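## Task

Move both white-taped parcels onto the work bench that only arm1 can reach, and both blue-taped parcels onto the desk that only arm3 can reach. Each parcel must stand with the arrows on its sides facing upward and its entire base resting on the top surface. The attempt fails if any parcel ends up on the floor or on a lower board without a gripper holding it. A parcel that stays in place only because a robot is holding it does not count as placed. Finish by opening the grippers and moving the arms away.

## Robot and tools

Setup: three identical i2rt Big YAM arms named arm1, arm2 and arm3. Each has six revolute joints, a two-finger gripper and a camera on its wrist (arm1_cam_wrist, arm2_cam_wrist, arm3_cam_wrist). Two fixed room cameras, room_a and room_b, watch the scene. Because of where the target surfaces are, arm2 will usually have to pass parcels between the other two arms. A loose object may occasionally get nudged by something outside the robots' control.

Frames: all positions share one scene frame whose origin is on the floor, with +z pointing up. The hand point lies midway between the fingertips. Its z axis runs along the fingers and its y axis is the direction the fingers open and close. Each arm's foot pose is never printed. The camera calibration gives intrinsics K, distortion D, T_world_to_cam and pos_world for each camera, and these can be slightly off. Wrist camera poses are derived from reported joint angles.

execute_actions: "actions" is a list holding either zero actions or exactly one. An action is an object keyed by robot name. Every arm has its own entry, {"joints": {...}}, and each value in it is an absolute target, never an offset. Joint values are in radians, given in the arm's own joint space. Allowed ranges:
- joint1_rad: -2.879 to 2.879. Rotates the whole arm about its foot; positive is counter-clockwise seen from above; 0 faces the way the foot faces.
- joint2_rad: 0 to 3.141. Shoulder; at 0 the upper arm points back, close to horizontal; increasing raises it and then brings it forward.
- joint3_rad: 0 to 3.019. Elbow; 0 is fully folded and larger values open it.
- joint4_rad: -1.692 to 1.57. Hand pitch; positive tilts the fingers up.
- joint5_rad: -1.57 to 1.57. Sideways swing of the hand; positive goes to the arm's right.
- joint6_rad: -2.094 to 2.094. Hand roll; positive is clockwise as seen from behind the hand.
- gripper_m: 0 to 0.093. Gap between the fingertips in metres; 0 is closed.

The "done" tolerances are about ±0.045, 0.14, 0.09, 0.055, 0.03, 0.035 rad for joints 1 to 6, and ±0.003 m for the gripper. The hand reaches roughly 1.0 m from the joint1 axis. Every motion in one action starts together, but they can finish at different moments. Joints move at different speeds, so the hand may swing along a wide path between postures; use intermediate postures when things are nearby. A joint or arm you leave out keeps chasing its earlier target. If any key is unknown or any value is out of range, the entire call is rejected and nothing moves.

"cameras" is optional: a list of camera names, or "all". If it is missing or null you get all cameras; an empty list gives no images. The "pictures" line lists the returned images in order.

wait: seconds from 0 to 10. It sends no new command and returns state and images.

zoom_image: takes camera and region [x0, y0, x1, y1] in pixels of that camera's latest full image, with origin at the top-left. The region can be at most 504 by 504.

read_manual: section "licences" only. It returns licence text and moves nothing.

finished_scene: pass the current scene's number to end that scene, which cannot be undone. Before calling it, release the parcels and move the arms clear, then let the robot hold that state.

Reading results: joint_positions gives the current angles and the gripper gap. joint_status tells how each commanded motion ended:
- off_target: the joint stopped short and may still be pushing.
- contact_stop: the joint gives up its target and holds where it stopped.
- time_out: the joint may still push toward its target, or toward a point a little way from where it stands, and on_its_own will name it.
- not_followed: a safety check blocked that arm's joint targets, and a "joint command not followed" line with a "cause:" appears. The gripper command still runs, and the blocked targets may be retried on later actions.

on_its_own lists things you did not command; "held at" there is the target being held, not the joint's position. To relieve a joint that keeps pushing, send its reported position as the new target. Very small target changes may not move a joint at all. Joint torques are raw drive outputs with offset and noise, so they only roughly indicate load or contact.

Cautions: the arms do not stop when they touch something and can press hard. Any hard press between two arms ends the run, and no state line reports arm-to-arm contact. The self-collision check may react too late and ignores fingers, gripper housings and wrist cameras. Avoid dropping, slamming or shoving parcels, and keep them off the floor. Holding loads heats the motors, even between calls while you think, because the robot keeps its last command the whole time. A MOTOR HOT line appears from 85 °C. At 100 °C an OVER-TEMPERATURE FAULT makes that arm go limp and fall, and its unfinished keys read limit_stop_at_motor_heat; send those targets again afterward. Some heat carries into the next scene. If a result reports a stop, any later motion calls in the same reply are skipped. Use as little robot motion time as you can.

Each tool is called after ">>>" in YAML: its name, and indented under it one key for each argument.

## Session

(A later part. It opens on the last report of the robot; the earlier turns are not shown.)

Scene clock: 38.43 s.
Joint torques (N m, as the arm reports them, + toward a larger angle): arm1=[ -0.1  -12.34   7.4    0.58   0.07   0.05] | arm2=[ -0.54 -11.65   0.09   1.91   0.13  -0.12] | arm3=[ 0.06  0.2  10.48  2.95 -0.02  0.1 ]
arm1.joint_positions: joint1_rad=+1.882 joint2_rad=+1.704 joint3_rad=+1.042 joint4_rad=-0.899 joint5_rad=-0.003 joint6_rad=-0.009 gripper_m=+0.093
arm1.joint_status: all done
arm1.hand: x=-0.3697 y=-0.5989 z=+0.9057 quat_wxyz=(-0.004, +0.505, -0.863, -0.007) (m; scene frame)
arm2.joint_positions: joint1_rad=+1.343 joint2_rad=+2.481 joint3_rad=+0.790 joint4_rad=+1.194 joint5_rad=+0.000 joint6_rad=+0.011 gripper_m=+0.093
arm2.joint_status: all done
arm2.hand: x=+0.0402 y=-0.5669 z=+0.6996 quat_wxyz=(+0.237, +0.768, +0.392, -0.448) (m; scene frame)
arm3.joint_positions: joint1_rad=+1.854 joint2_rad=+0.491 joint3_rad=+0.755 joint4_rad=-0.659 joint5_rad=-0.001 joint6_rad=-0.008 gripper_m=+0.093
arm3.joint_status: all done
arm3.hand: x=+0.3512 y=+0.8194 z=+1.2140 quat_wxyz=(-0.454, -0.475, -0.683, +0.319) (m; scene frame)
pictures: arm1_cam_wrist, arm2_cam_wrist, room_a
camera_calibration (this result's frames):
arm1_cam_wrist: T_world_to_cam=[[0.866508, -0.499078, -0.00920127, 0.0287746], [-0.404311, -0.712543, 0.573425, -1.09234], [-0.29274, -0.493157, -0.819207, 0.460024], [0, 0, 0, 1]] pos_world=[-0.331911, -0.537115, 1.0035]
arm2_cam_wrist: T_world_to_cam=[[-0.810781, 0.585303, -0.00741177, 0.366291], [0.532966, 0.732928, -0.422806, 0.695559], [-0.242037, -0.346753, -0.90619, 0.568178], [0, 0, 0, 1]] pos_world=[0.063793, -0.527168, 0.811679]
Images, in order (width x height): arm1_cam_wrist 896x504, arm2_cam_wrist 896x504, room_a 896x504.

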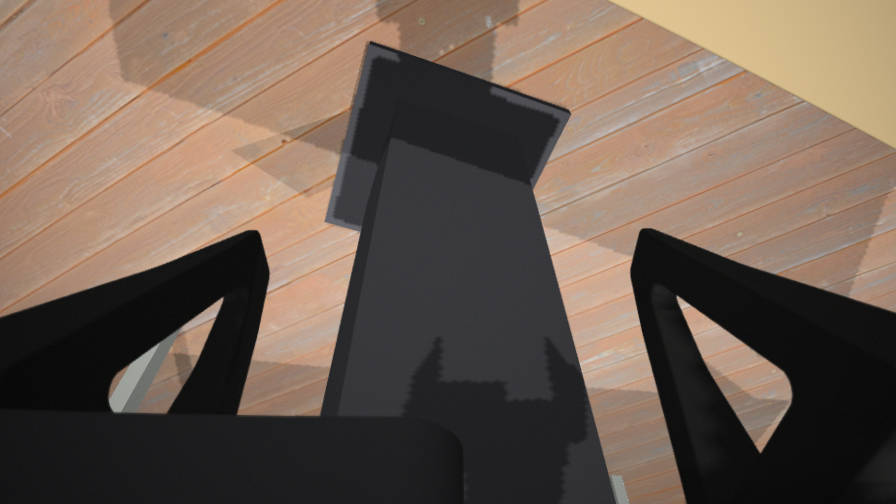

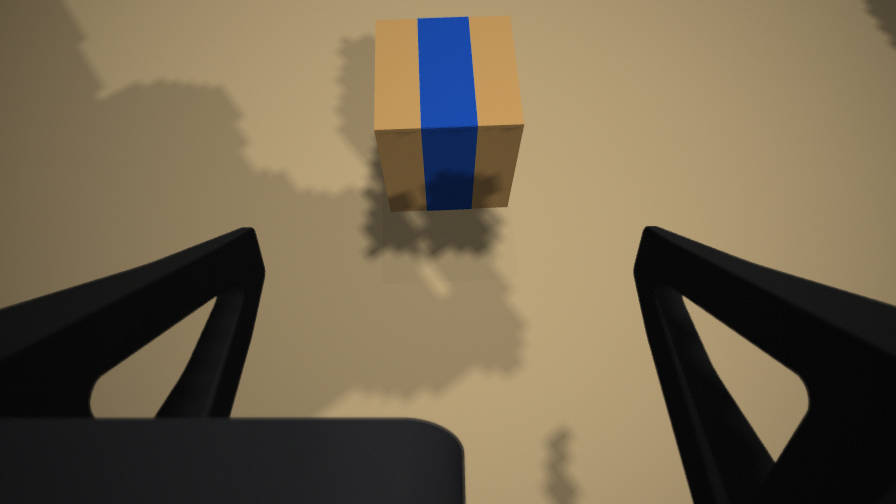

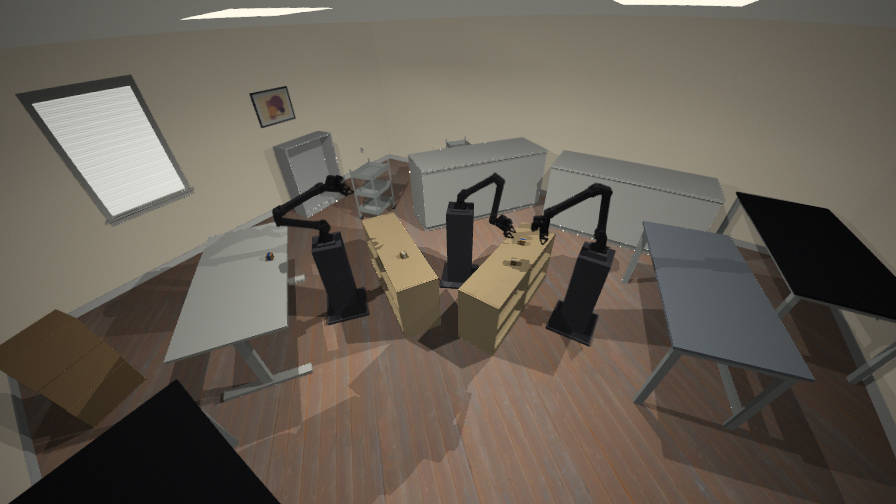

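>>> execute_actions:
  actions:
    - {"arm1": {"joints": {"joint1_rad": 1.857, "joint2_rad": 2.33, "joint3_rad": 1.77, "joint4_rad": -0.965}}, "arm2": {"joints": {"joint2_rad": 2.625, "joint3_rad": 1.135, "joint4_rad": 0.975}}}
  cameras: ["arm1_cam_wrist", "arm2_cam_wrist"]

Scene clock: 40.60 s.
Joint torques (N m, as the arm reports them, + toward a larger angle): arm1=[ -0.81 -21.62   9.69   0.55   0.08   0.05] | arm2=[ -0.58 -15.45   1.92   1.03   0.22  -0.14] | arm3=[ 0.02  0.19 10.49  2.97 -0.03  0.11]
arm1.joint_positions: joint1_rad=+1.869 joint2_rad=+2.311 joint3_rad=+1.737 joint4_rad=-0.962 joint5_rad=-0.003 joint6_rad=-0.009 gripper_m=+0.093
arm1.joint_status: all done
arm1.hand: x=-0.2563 y=-0.4171 z=+0.8017 quat_wxyz=(-0.015, +0.499, -0.866, -0.013) (m; scene frame)
arm2.joint_positions: joint1_rad=+1.343 joint2_rad=+2.623 joint3_rad=+1.136 joint4_rad=+0.985 joint5_rad=-0.002 joint6_rad=+0.011 gripper_m=+0.093
arm2.joint_status: all done
arm2.hand: x=-0.0159 y=-0.6474 z=+0.6456 quat_wxyz=(+0.237, +0.769, +0.393, -0.445) (m; scene frame)
arm3.joint_positions: joint1_rad=+1.854 joint2_rad=+0.491 joint3_rad=+0.755 joint4_rad=-0.659 joint5_rad=-0.001 joint6_rad=-0.008 gripper_m=+0.093
arm3.joint_status: not commanded
arm3.hand: x=+0.3512 y=+0.8194 z=+1.2140 quat_wxyz=(-0.454, -0.475, -0.683, +0.319) (m; scene frame)
pictures: arm1_cam_wrist, arm2_cam_wrist
camera_calibration (this result's frames):
arm1_cam_wrist: T_world_to_cam=[[0.859809, -0.510531, -0.00932507, 0.0139373], [-0.42105, -0.719205, 0.552686, -0.847797], [-0.28887, -0.471278, -0.833338, 0.519095], [0, 0, 0, 1]] pos_world=[-0.218998, -0.357987, 0.901277]
arm2_cam_wrist: T_world_to_cam=[[-0.811923, 0.583703, -0.00847204, 0.367156], [0.533257, 0.735692, -0.417604, 0.760119], [-0.237524, -0.34358, -0.908589, 0.481361], [0, 0, 0, 1]] pos_world=[0.00709814, -0.608138, 0.7579]
Images, in order (width x height): arm1_cam_wrist 896x504, arm2_cam_wrist 896x504.

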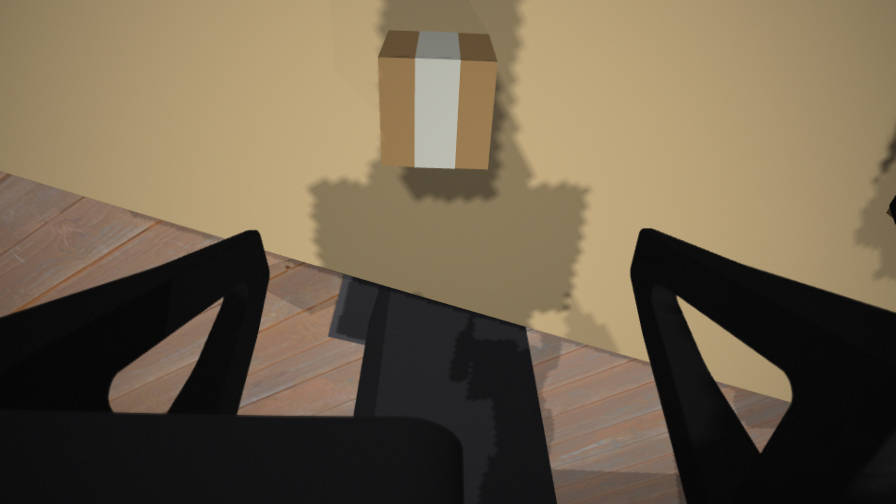

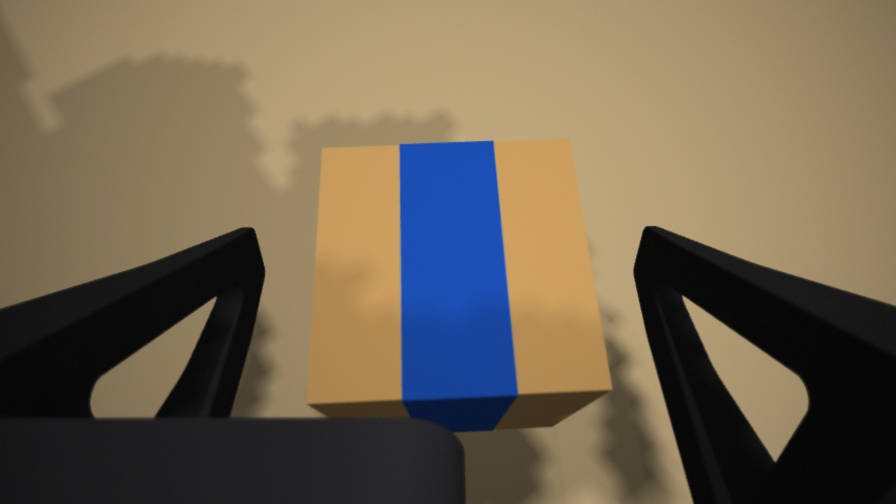

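>>> execute_actions:
  actions:
    - {"arm1": {"joints": {"joint1_rad": 1.885, "joint2_rad": 2.56, "joint3_rad": 1.825, "joint4_rad": -0.80}}, "arm2": {"joints": {"gripper_m": 0.035}}}
  cameras: ["arm1_cam_wrist", "arm2_cam_wrist"]

Scene clock: 42.33 s.
Joint torques (N m, as the arm reports them, + toward a larger angle): arm1=[  1.49 -24.27   7.31   0.85   0.08   0.05] | arm2=[ -0.52 -15.23   1.88   1.08   0.19  -0.12] | arm3=[ 0.06  0.25 10.49  2.96 -0.02  0.11]
arm1.joint_positions: joint1_rad=+1.871 joint2_rad=+2.562 joint3_rad=+1.811 joint4_rad=-0.806 joint5_rad=-0.003 joint6_rad=-0.009 gripper_m=+0.093
arm1.joint_status: all done
arm1.hand: x=-0.2565 y=-0.4143 z=+0.6653 quat_wxyz=(-0.006, +0.500, -0.866, -0.008) (m; scene frame)
arm2.joint_positions: joint1_rad=+1.343 joint2_rad=+2.623 joint3_rad=+1.136 joint4_rad=+0.985 joint5_rad=-0.002 joint6_rad=+0.010 gripper_m=+0.049
arm2.joint_status: gripper_m off_target (ended at +0.049, target +0.035)
arm2.hand: x=-0.0160 y=-0.6474 z=+0.6456 quat_wxyz=(+0.236, +0.769, +0.393, -0.446) (m; scene frame)
arm3.joint_positions: joint1_rad=+1.854 joint2_rad=+0.491 joint3_rad=+0.755 joint4_rad=-0.659 joint5_rad=-0.001 joint6_rad=-0.008 gripper_m=+0.093
arm3.joint_status: not commanded
arm3.hand: x=+0.3512 y=+0.8194 z=+1.2140 quat_wxyz=(-0.454, -0.475, -0.683, +0.319) (m; scene frame)
pictures: arm1_cam_wrist, arm2_cam_wrist
camera_calibration (this result's frames):
arm1_cam_wrist: T_world_to_cam=[[0.860358, -0.509607, -0.00927208, 0.0147263], [-0.414162, -0.709593, 0.570042, -0.776244], [-0.297077, -0.4866, -0.821563, 0.39037], [0, 0, 0, 1]] pos_world=[-0.218191, -0.353358, 0.763342]
arm2_cam_wrist: T_world_to_cam=[[-0.811761, 0.583943, -0.00743273, 0.366512], [0.533115, 0.735788, -0.417617, 0.760189], [-0.238396, -0.342968, -0.908593, 0.481746], [0, 0, 0, 1]] pos_world=[0.00709768, -0.608136, 0.757903]
Images, in order (width x height): arm1_cam_wrist 896x504, arm2_cam_wrist 896x504.

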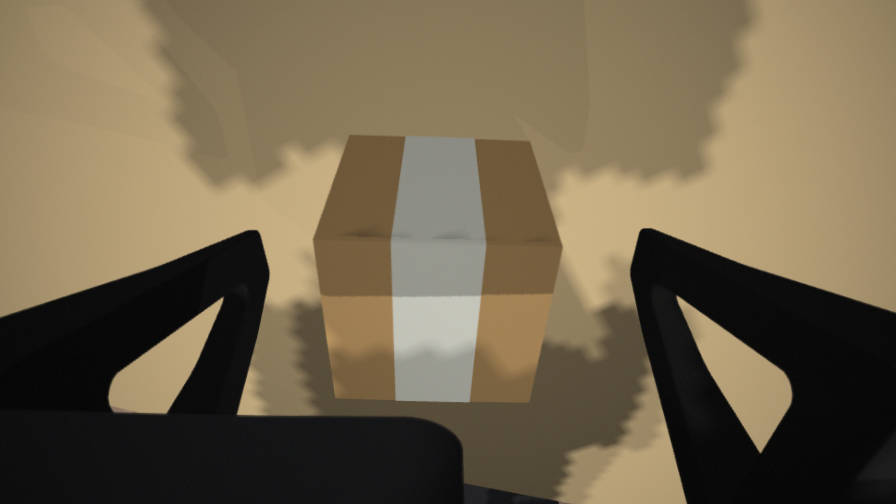

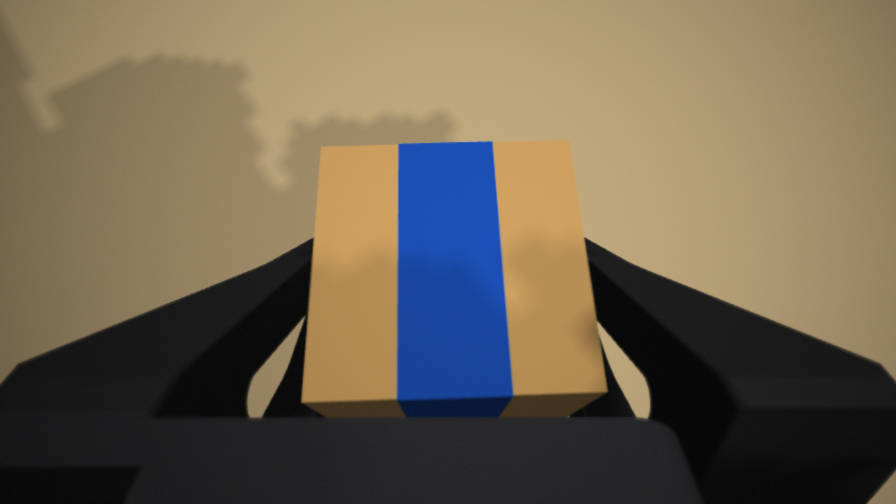

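>>> execute_actions:
  actions:
    - {"arm1": {"joints": {"joint3_rad": 1.78}}, "arm2": {"joints": {"joint2_rad": 2.35, "joint3_rad": 1.0}}}
  cameras: ["arm1_cam_wrist", "arm2_cam_wrist"]

Scene clock: 44.07 s.
Joint torques (N m, as the arm reports them, + toward a larger angle): arm1=[  1.43 -23.82   5.74   0.78   0.07   0.04] | arm2=[ -0.51 -14.31   3.23   1.63   0.2   -0.12] | arm3=[-0.01  0.2  10.48  2.96 -0.02  0.1 ]
arm1.joint_positions: joint1_rad=+1.871 joint2_rad=+2.562 joint3_rad=+1.782 joint4_rad=-0.805 joint5_rad=-0.003 joint6_rad=-0.009 gripper_m=+0.093
arm1.joint_status: all done
arm1.hand: x=-0.2638 y=-0.4266 z=+0.6573 quat_wxyz=(+0.006, +0.500, -0.866, -0.001) (m; scene frame)
arm2.joint_positions: joint1_rad=+1.343 joint2_rad=+2.341 joint3_rad=+0.995 joint4_rad=+0.974 joint5_rad=-0.002 joint6_rad=+0.010 gripper_m=+0.049
arm2.joint_status: all done
arm2.hand: x=-0.0270 y=-0.6624 z=+0.7790 quat_wxyz=(+0.262, +0.738, +0.378, -0.495) (m; scene frame)
arm3.joint_positions: joint1_rad=+1.854 joint2_rad=+0.491 joint3_rad=+0.755 joint4_rad=-0.659 joint5_rad=-0.001 joint6_rad=-0.008 gripper_m=+0.093
arm3.joint_status: not commanded
arm3.hand: x=+0.3512 y=+0.8194 z=+1.2140 quat_wxyz=(-0.454, -0.475, -0.683, +0.319) (m; scene frame)
pictures: arm1_cam_wrist, arm2_cam_wrist
camera_calibration (this result's frames):
arm1_cam_wrist: T_world_to_cam=[[0.860312, -0.509684, -0.00920753, 0.0145796], [-0.405943, -0.695905, 0.59239, -0.790143], [-0.30834, -0.505903, -0.805598, 0.354003], [0, 0, 0, 1]] pos_world=[-0.224143, -0.363342, 0.753391]
arm2_cam_wrist: T_world_to_cam=[[-0.81226, 0.583236, -0.00828922, 0.367529], [0.497114, 0.684747, -0.532916, 0.887839], [-0.30514, -0.436987, -0.846128, 0.482458], [0, 0, 0, 1]] pos_world=[0.00438867, -0.611473, 0.884411]
Images, in order (width x height): arm1_cam_wrist 896x504, arm2_cam_wrist 896x504.

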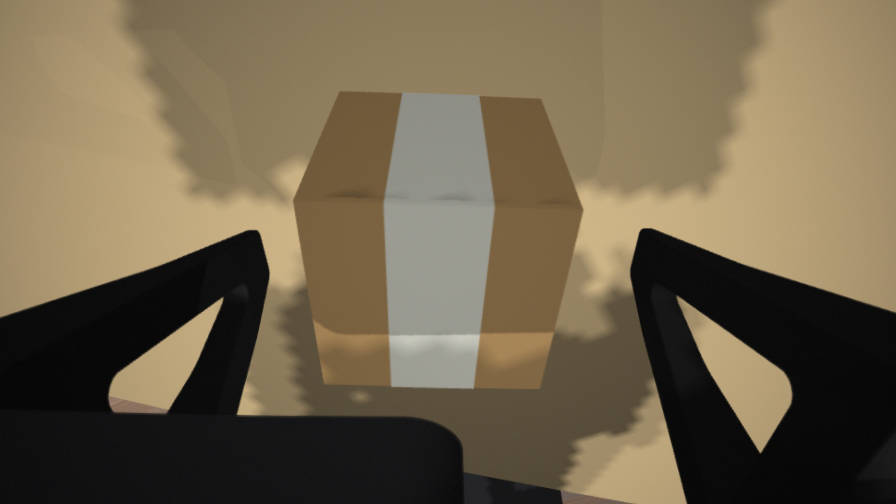

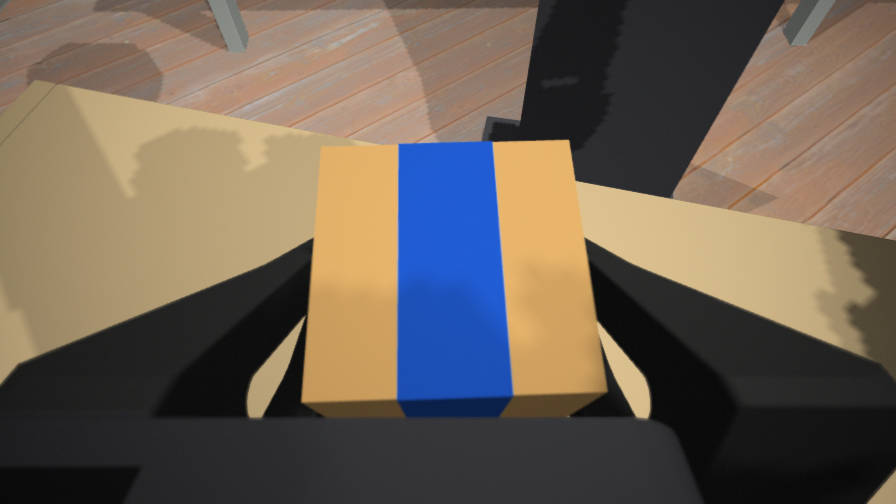

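>>> execute_actions:
  actions:
    - {"arm1": {"joints": {"gripper_m": 0.035}}, "arm2": {"joints": {"joint2_rad": 1.6, "joint3_rad": 0.6, "joint4_rad": -0.6}}}
  cameras: ["arm2_cam_wrist", "room_a"]

Scene clock: 46.03 s.
Joint torques (N m, as the arm reports them, + toward a larger angle): arm1=[  1.48 -23.57   5.85   0.73   0.06   0.03] | arm2=[-0.57 -7.72  4.13 -0.43  0.2  -0.12] | arm3=[-0.05  0.25 10.49  2.96 -0.02  0.1 ]
arm1.joint_positions: joint1_rad=+1.871 joint2_rad=+2.562 joint3_rad=+1.782 joint4_rad=-0.805 joint5_rad=-0.002 joint6_rad=-0.008 gripper_m=+0.049
arm1.joint_status: gripper_m off_target (ended at +0.049, target +0.035)
arm1.hand: x=-0.2638 y=-0.4266 z=+0.6573 quat_wxyz=(+0.006, +0.500, -0.866, -0.001) (m; scene frame)
arm2.joint_positions: joint1_rad=+1.343 joint2_rad=+1.602 joint3_rad=+0.600 joint4_rad=-0.590 joint5_rad=-0.002 joint6_rad=+0.010 gripper_m=+0.049
arm2.joint_status: all done
arm2.hand: x=+0.1724 y=-0.3793 z=+0.8288 quat_wxyz=(-0.006, +0.890, +0.456, +0.015) (m; scene frame)
arm3.joint_positions: joint1_rad=+1.854 joint2_rad=+0.491 joint3_rad=+0.755 joint4_rad=-0.659 joint5_rad=-0.001 joint6_rad=-0.008 gripper_m=+0.093
arm3.joint_status: not commanded
arm3.hand: x=+0.3512 y=+0.8194 z=+1.2140 quat_wxyz=(-0.454, -0.475, -0.683, +0.319) (m; scene frame)
pictures: arm2_cam_wrist, room_a
camera_calibration (this result's frames):
arm2_cam_wrist: T_world_to_cam=[[-0.812465, 0.582998, 0.00366649, 0.354838], [0.463023, 0.641422, 0.611709, -0.337709], [0.354273, 0.49869, -0.791074, 0.90475], [0, 0, 0, 1]] pos_world=[0.124132, -0.441446, 0.921003]
Images, in order (width x height): arm2_cam_wrist 896x504, room_a 896x504.

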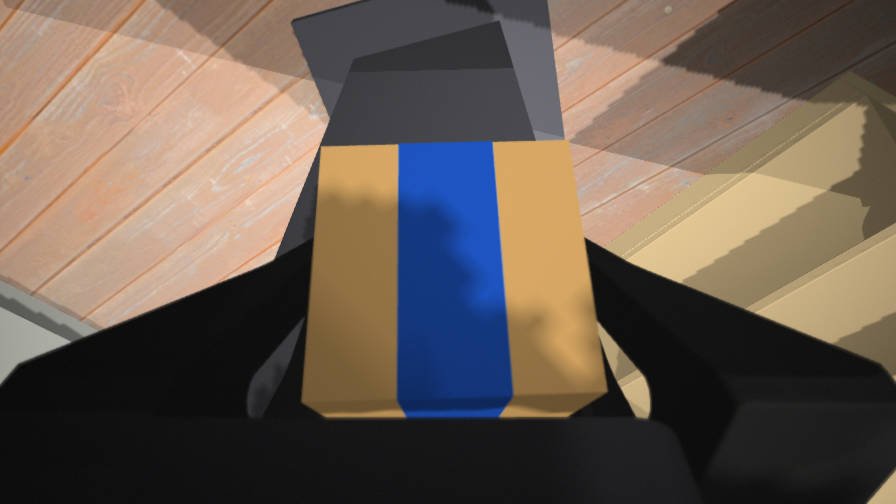

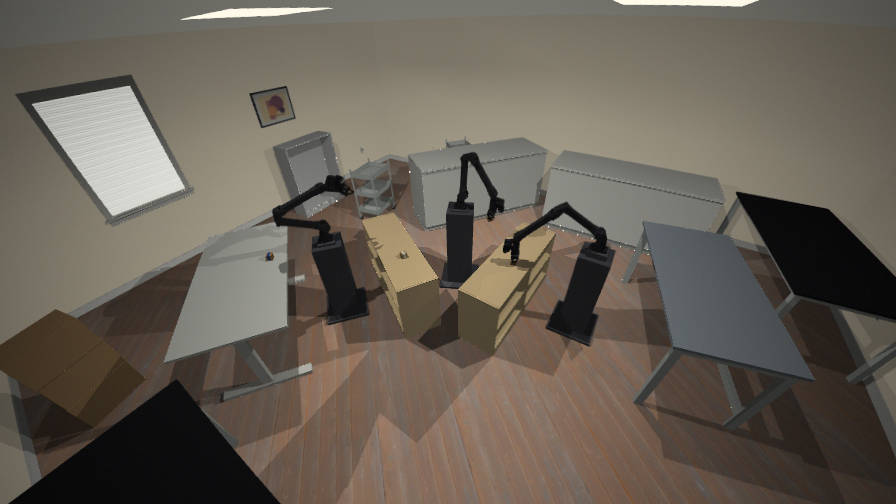

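>>> execute_actions:
  actions:
    - {"arm1": {"joints": {"joint1_rad": -1.30, "joint2_rad": 1.53, "joint3_rad": 1.125, "joint4_rad": -1.177}}, "arm2": {"joints": {"joint1_rad": -1.256}}}
  cameras: ["arm1_cam_wrist", "room_a", "room_b"]

Scene clock: 49.43 s.
Joint torques (N m, as the arm reports them, + toward a larger angle): arm1=[  0.19 -13.46   7.45   0.3   -0.01   0.02] | arm2=[-0.09 -7.62  4.27 -0.39  0.11 -0.11] | arm3=[ 0.03  0.25 10.48  2.96 -0.02  0.1 ]
arm1.joint_positions: joint1_rad=-1.299 joint2_rad=+1.540 joint3_rad=+1.131 joint4_rad=-1.169 joint5_rad=-0.001 joint6_rad=-0.008 gripper_m=+0.049
arm1.joint_status: all done
arm1.hand: x=-0.8167 y=-1.3448 z=+0.9988 quat_wxyz=(+0.006, -0.873, -0.487, -0.004) (m; scene frame)
arm2.joint_positions: joint1_rad=-1.259 joint2_rad=+1.602 joint3_rad=+0.600 joint4_rad=-0.590 joint5_rad=+0.001 joint6_rad=+0.010 gripper_m=+0.050
arm2.joint_status: all done
arm2.hand: x=+0.3695 y=+0.1687 z=+0.8347 quat_wxyz=(+0.002, +0.677, -0.736, +0.007) (m; scene frame)
arm3.joint_positions: joint1_rad=+1.854 joint2_rad=+0.491 joint3_rad=+0.755 joint4_rad=-0.659 joint5_rad=-0.001 joint6_rad=-0.008 gripper_m=+0.093
arm3.joint_status: not commanded
arm3.hand: x=+0.3512 y=+0.8194 z=+1.2140 quat_wxyz=(-0.454, -0.475, -0.683, +0.319) (m; scene frame)
pictures: arm1_cam_wrist, room_a, room_b
camera_calibration (this result's frames):
arm1_cam_wrist: T_world_to_cam=[[-0.844878, 0.534934, 0.00516959, 0.0231917], [0.432462, 0.677281, 0.595203, 0.672696], [0.314893, 0.50511, -0.803559, 1.86066], [0, 0, 0, 1]] pos_world=[-0.857232, -1.40785, 1.09464]
Images, in order (width x height): arm1_cam_wrist 896x504, room_a 896x504, room_b 896x504.

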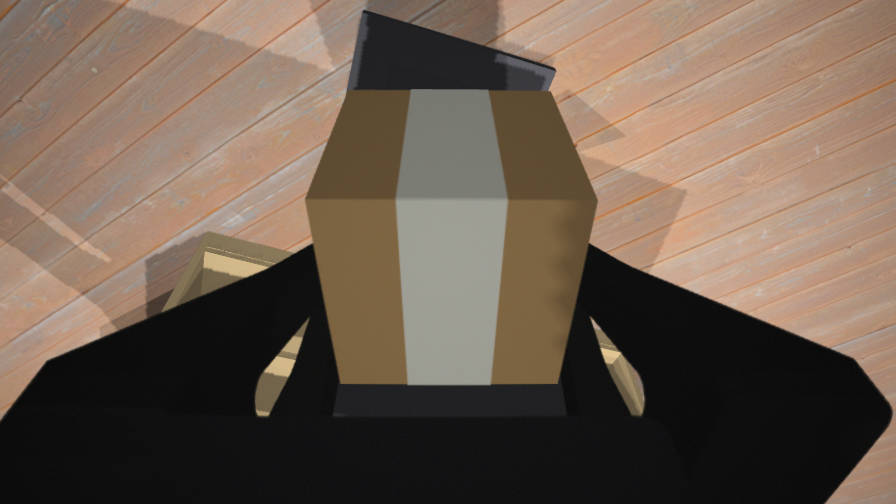

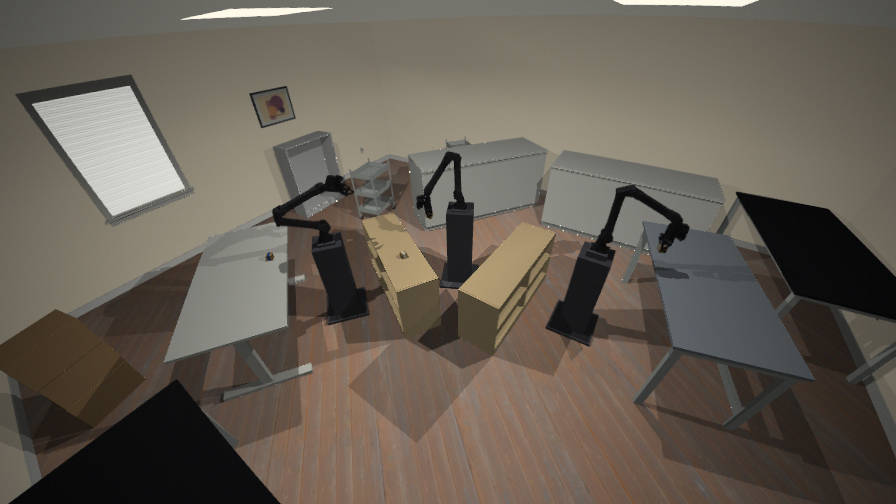

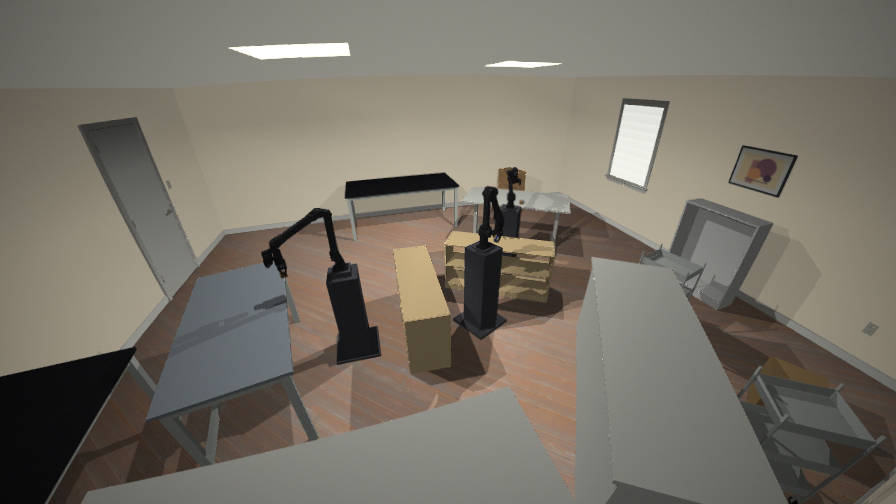

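>>> execute_actions:
  actions:
    - {"arm1": {"joints": {"joint2_rad": 2.20, "joint3_rad": 1.70, "joint4_rad": -1.02}}, "arm2": {"joints": {"joint2_rad": 2.45, "joint3_rad": 2.18, "joint4_rad": -1.54}}}
  cameras: ["arm1_cam_wrist", "arm2_cam_wrist", "arm3_cam_wrist"]

Scene clock: 51.73 s.
Joint torques (N m, as the arm reports them, + toward a larger angle): arm1=[ -0.14 -21.65  10.37   0.55  -0.01   0.03] | arm2=[ -0.25 -20.33   9.39  -0.93   0.11  -0.11] | arm3=[ 0.09  0.16 10.49  2.94 -0.02  0.1 ]
arm1.joint_positions: joint1_rad=-1.299 joint2_rad=+2.198 joint3_rad=+1.659 joint4_rad=-1.020 joint5_rad=-0.001 joint6_rad=-0.008 gripper_m=+0.049
arm1.joint_status: all done
arm1.hand: x=-0.9253 y=-1.5159 z=+0.8405 quat_wxyz=(+0.001, -0.873, -0.487, +0.005) (m; scene frame)
arm2.joint_positions: joint1_rad=-1.259 joint2_rad=+2.446 joint3_rad=+2.144 joint4_rad=-1.528 joint5_rad=+0.001 joint6_rad=+0.010 gripper_m=+0.050
arm2.joint_status: all done
arm2.hand: x=+0.3957 y=+0.5232 z=+0.8685 quat_wxyz=(+0.088, +0.671, -0.731, +0.088) (m; scene frame)
arm3.joint_positions: joint1_rad=+1.854 joint2_rad=+0.491 joint3_rad=+0.755 joint4_rad=-0.659 joint5_rad=-0.001 joint6_rad=-0.008 gripper_m=+0.093
arm3.joint_status: not commanded
arm3.hand: x=+0.3512 y=+0.8194 z=+1.2140 quat_wxyz=(-0.454, -0.475, -0.683, +0.319) (m; scene frame)
pictures: arm1_cam_wrist, arm2_cam_wrist, arm3_cam_wrist
camera_calibration (this result's frames):
arm1_cam_wrist: T_world_to_cam=[[-0.844889, 0.534917, 0.00508941, 0.0238681], [0.438804, 0.687575, 0.578525, 0.965335], [0.305964, 0.491023, -0.815649, 1.8346], [0, 0, 0, 1]] pos_world=[-0.964747, -1.57734, 0.937796]
arm2_cam_wrist: T_world_to_cam=[[0.996608, -0.0803113, 0.0179613, -0.371271], [-0.0651518, -0.636639, 0.768405, -0.302812], [-0.0502767, -0.766968, -0.639712, 1.0978], [0, 0, 0, 1]] pos_world=[0.405476, 0.619377, 0.941625]
arm3_cam_wrist: T_world_to_cam=[[-0.935661, -0.352874, 0.0043526, 0.611265], [-0.300884, 0.791239, -0.532363, 0.107633], [0.184413, -0.499421, -0.846505, 1.4948], [0, 0, 0, 1]] pos_world=[0.328661, 0.877068, 1.31999]
Images, in order (width x height): arm1_cam_wrist 896x504, arm2_cam_wrist 896x504, arm3_cam_wrist 896x504.

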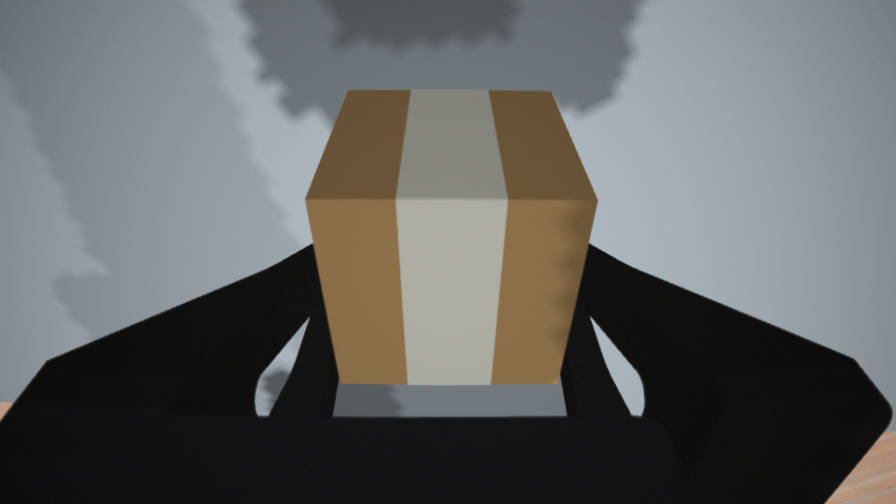

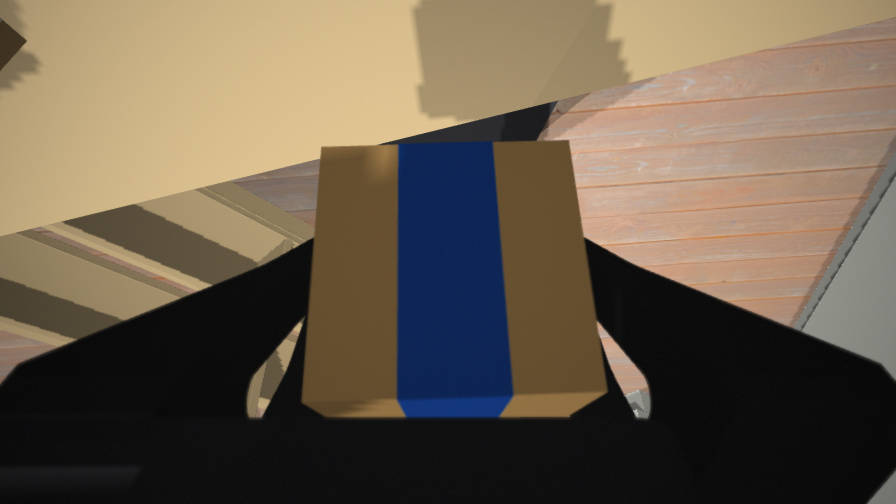

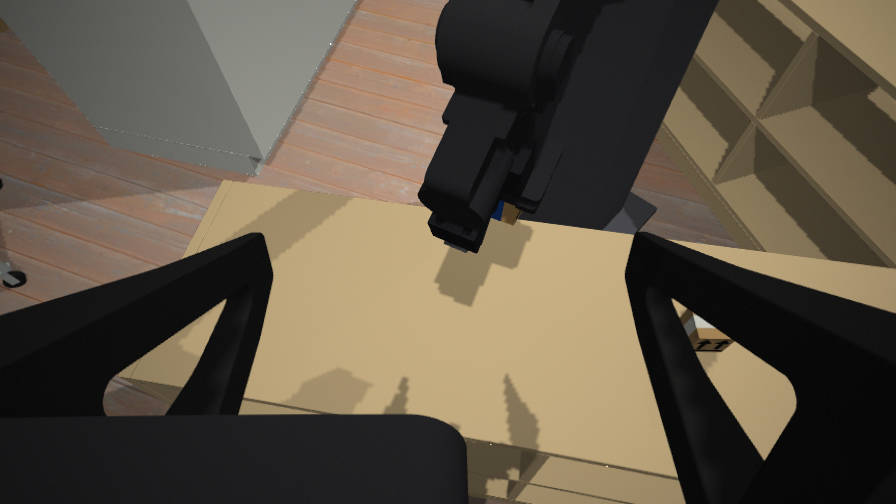

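>>> execute_actions:
  actions:
    - {"arm1": {"joints": {"joint2_rad": 2.275, "joint4_rad": -1.0}}, "arm2": {"joints": {"joint2_rad": 2.812, "joint3_rad": 2.245, "joint4_rad": -1.485}}}
  cameras: ["arm1_cam_wrist", "arm2_cam_wrist", "arm3_cam_wrist"]

Scene clock: 53.50 s.
Joint torques (N m, as the arm reports them, + toward a larger angle): arm1=[ -0.02 -19.9    9.7    0.77  -0.01   0.02] | arm2=[ -0.26 -21.22   6.99  -0.62   0.13  -0.09] | arm3=[ 0.04  0.2  10.49  2.96 -0.02  0.1 ]
arm1.joint_positions: joint1_rad=-1.299 joint2_rad=+2.249 joint3_rad=+1.665 joint4_rad=-1.007 joint5_rad=-0.001 joint6_rad=-0.008 gripper_m=+0.049
arm1.joint_status: all done
arm1.hand: x=-0.9235 y=-1.5127 z=+0.8114 quat_wxyz=(+0.008, -0.873, -0.487, -0.009) (m; scene frame)
arm2.joint_positions: joint1_rad=-1.259 joint2_rad=+2.817 joint3_rad=+2.225 joint4_rad=-1.493 joint5_rad=+0.000 joint6_rad=+0.008 gripper_m=+0.049
arm2.joint_status: all done
arm2.hand: x=+0.3930 y=+0.4654 z=+0.6575 quat_wxyz=(+0.180, +0.655, -0.713, +0.174) (m; scene frame)
arm3.joint_positions: joint1_rad=+1.854 joint2_rad=+0.491 joint3_rad=+0.755 joint4_rad=-0.659 joint5_rad=-0.001 joint6_rad=-0.008 gripper_m=+0.093
arm3.joint_status: not commanded
arm3.hand: x=+0.3512 y=+0.8194 z=+1.2140 quat_wxyz=(-0.454, -0.475, -0.683, +0.319) (m; scene frame)
pictures: arm1_cam_wrist, arm2_cam_wrist, arm3_cam_wrist
camera_calibration (this result's frames):
arm1_cam_wrist: T_world_to_cam=[[-0.844873, 0.534942, 0.00521132, 0.023778], [0.429102, 0.67183, 0.603752, 0.92586], [0.319471, 0.51233, -0.797155, 1.83848], [0, 0, 0, 1]] pos_world=[-0.964541, -1.57665, 0.906445]
arm2_cam_wrist: T_world_to_cam=[[0.996881, -0.0767827, 0.0182444, -0.371373], [-0.0490597, -0.421829, 0.905347, -0.373948], [-0.061819, -0.903418, -0.42428, 0.844733], [0, 0, 0, 1]] pos_world=[0.40409, 0.57689, 0.703732]
arm3_cam_wrist: T_world_to_cam=[[-0.935661, -0.352874, 0.0043526, 0.611265], [-0.300884, 0.791239, -0.532363, 0.107633], [0.184413, -0.499421, -0.846505, 1.4948], [0, 0, 0, 1]] pos_world=[0.328661, 0.877068, 1.31999]
Images, in order (width x height): arm1_cam_wrist 896x504, arm2_cam_wrist 896x504, arm3_cam_wrist 896x504.

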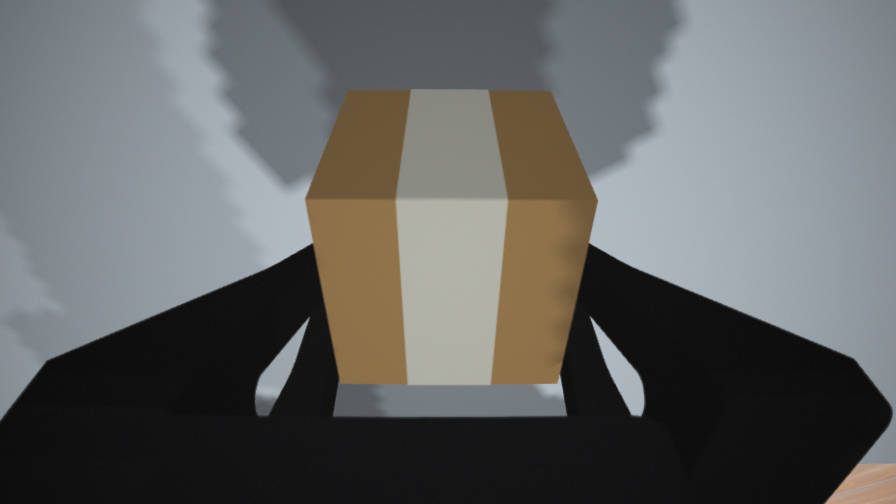

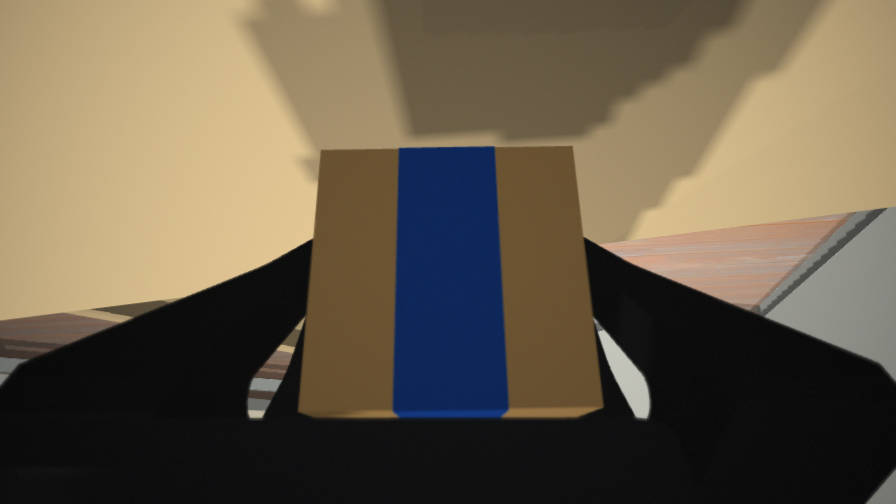

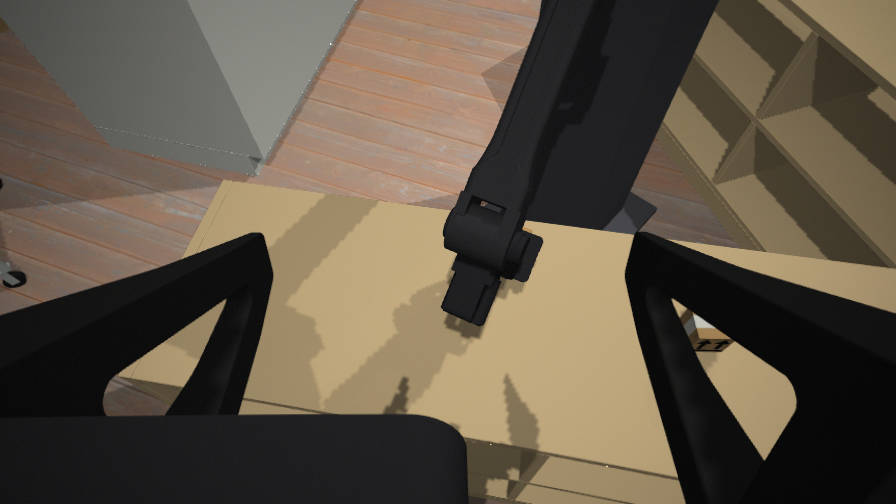

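>>> execute_actions:
  actions:
    - {"arm1": {"joints": {"joint2_rad": 2.25, "gripper_m": 0.093}}, "arm2": {"joints": {"joint2_rad": 2.85}}}
  cameras: ["arm1_cam_wrist", "arm2_cam_wrist"]

Scene clock: 54.47 s.
Joint torques (N m, as the arm reports them, + toward a larger angle): arm1=[ -0.06 -21.85   9.64   0.76  -0.02   0.02] | arm2=[ -0.29 -19.45   6.84  -0.65   0.14  -0.09] | arm3=[ 0.04  0.17 10.5   2.95 -0.02  0.11]
arm1.joint_positions: joint1_rad=-1.299 joint2_rad=+2.249 joint3_rad=+1.665 joint4_rad=-1.007 joint5_rad=-0.001 joint6_rad=-0.007 gripper_m=+0.093
arm1.joint_status: all done
arm1.hand: x=-0.9235 y=-1.5127 z=+0.8114 quat_wxyz=(+0.008, -0.873, -0.487, -0.009) (m; scene frame)
arm2.joint_positions: joint1_rad=-1.259 joint2_rad=+2.838 joint3_rad=+2.225 joint4_rad=-1.493 joint5_rad=+0.000 joint6_rad=+0.008 gripper_m=+0.049
arm2.joint_status: all done
arm2.hand: x=+0.3925 y=+0.4576 z=+0.6454 quat_wxyz=(+0.188, +0.653, -0.711, +0.181) (m; scene frame)
arm3.joint_positions: joint1_rad=+1.854 joint2_rad=+0.491 joint3_rad=+0.755 joint4_rad=-0.659 joint5_rad=-0.001 joint6_rad=-0.008 gripper_m=+0.093
arm3.joint_status: not commanded
arm3.hand: x=+0.3512 y=+0.8194 z=+1.2140 quat_wxyz=(-0.454, -0.475, -0.683, +0.319) (m; scene frame)
pictures: arm1_cam_wrist, arm2_cam_wrist
camera_calibration (this result's frames):
arm1_cam_wrist: T_world_to_cam=[[-0.844669, 0.535264, 0.00522039, 0.0244465], [0.429363, 0.671664, 0.60375, 0.925852], [0.319659, 0.51221, -0.797157, 1.83848], [0, 0, 0, 1]] pos_world=[-0.964565, -1.57663, 0.906445]
arm2_cam_wrist: T_world_to_cam=[[0.996897, -0.0765671, 0.0182919, -0.371403], [-0.047708, -0.402787, 0.914049, -0.381189], [-0.0626183, -0.912085, -0.40519, 0.824497], [0, 0, 0, 1]] pos_world=[0.403694, 0.570037, 0.689297]
Images, in order (width x height): arm1_cam_wrist 896x504, arm2_cam_wrist 896x504.

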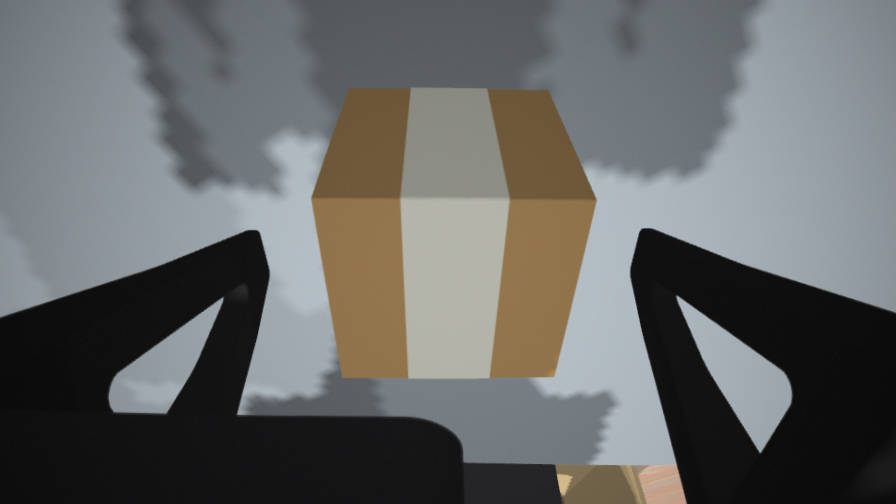

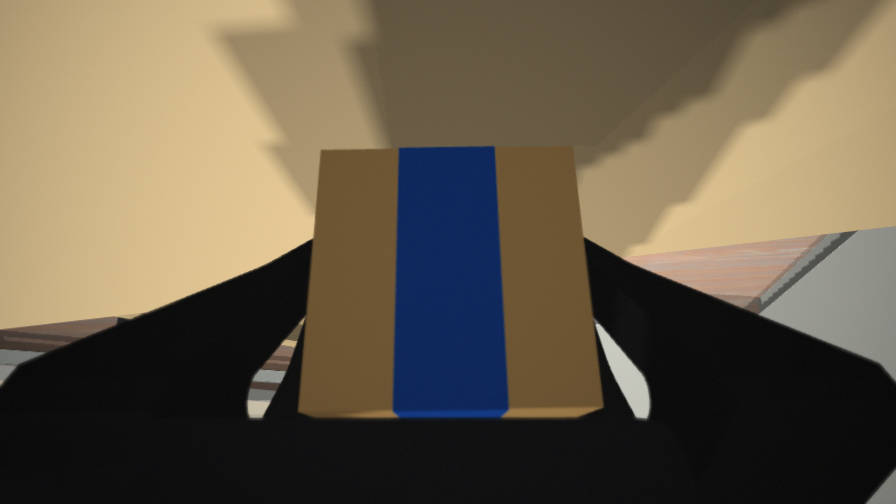

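>>> execute_actions:
  actions:
    - {"arm1": {"joints": {"joint2_rad": 2.0, "joint4_rad": -1.15}}, "arm2": {"joints": {"joint2_rad": 2.875}}}
  cameras: ["arm2_cam_wrist", "room_b"]

>>> zoom_image:
  camera: "room_b"
  region: [200, 260, 300, 330]

Scene clock: 56.07 s.
Joint torques (N m, as the arm reports them, + toward a larger angle): arm1=[ -0.07 -17.46   9.42   0.6    0.     0.03] | arm2=[ -0.27 -19.72   6.73  -0.69   0.14  -0.1 ] | arm3=[ 0.03  0.25 10.48  2.94 -0.02  0.1 ]
arm1.joint_positions: joint1_rad=-1.299 joint2_rad=+1.965 joint3_rad=+1.688 joint4_rad=-1.144 joint5_rad=-0.001 joint6_rad=-0.007 gripper_m=+0.093
arm1.joint_status: all done
arm1.hand: x=-0.9272 y=-1.5206 z=+0.9913 quat_wxyz=(-0.033, -0.871, -0.486, +0.065) (m; scene frame)
arm2.joint_positions: joint1_rad=-1.259 joint2_rad=+2.865 joint3_rad=+2.225 joint4_rad=-1.493 joint5_rad=+0.000 joint6_rad=+0.008 gripper_m=+0.049
arm2.joint_status: all done
arm2.hand: x=+0.3919 y=+0.4475 z=+0.6305 quat_wxyz=(+0.197, +0.651, -0.709, +0.190) (m; scene frame)
arm3.joint_positions: joint1_rad=+1.854 joint2_rad=+0.491 joint3_rad=+0.755 joint4_rad=-0.659 joint5_rad=-0.001 joint6_rad=-0.008 gripper_m=+0.093
arm3.joint_status: not commanded
arm3.hand: x=+0.3512 y=+0.8194 z=+1.2140 quat_wxyz=(-0.454, -0.475, -0.683, +0.319) (m; scene frame)
pictures: arm2_cam_wrist, room_b
camera_calibration (this result's frames):
arm2_cam_wrist: T_world_to_cam=[[0.996916, -0.0762992, 0.0183444, -0.371431], [-0.0460142, -0.379, 0.924252, -0.389334], [-0.0635672, -0.922246, -0.381342, 0.799111], [0, 0, 0, 1]] pos_world=[0.403168, 0.561079, 0.671391]
Images, in order (width x height): arm2_cam_wrist 896x504, room_b 896x504.

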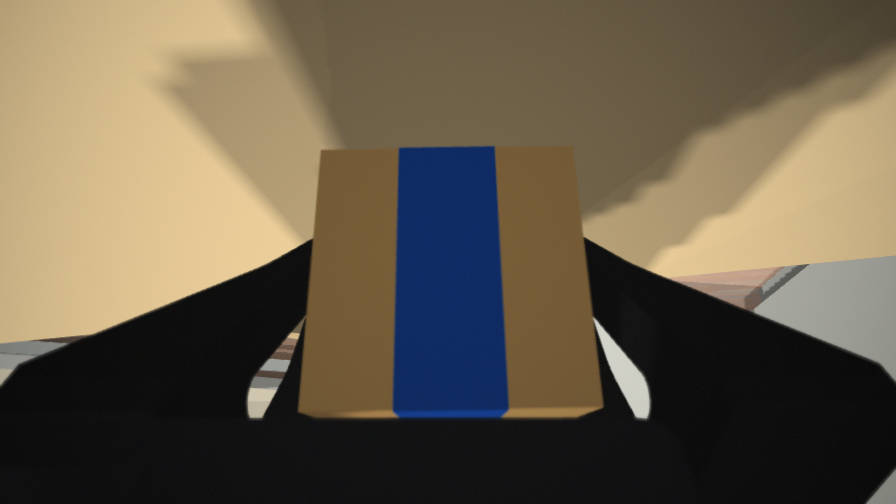

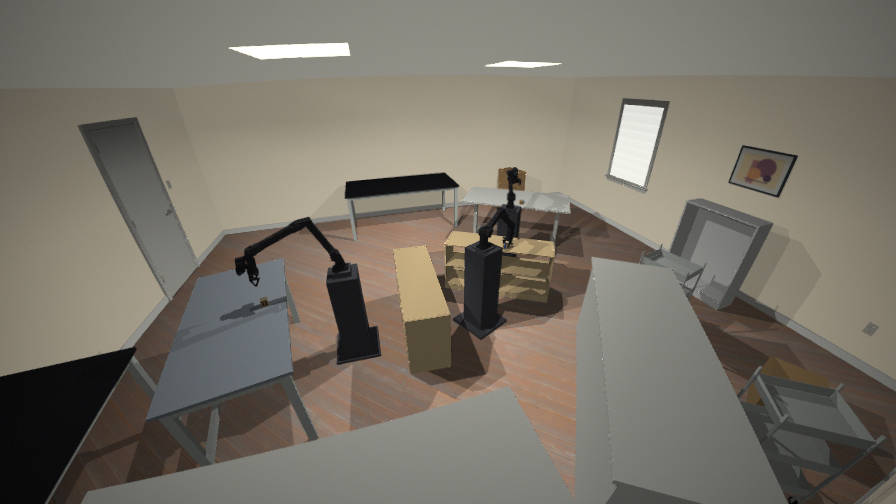

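Region (200, 260, 300, 330) of room_b's 896x504 image, scaled by 5.040, with more detail than that image has; it fills the top 353 rows of this view, and the rest is white.

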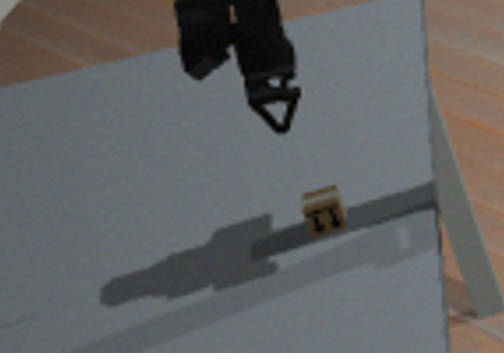

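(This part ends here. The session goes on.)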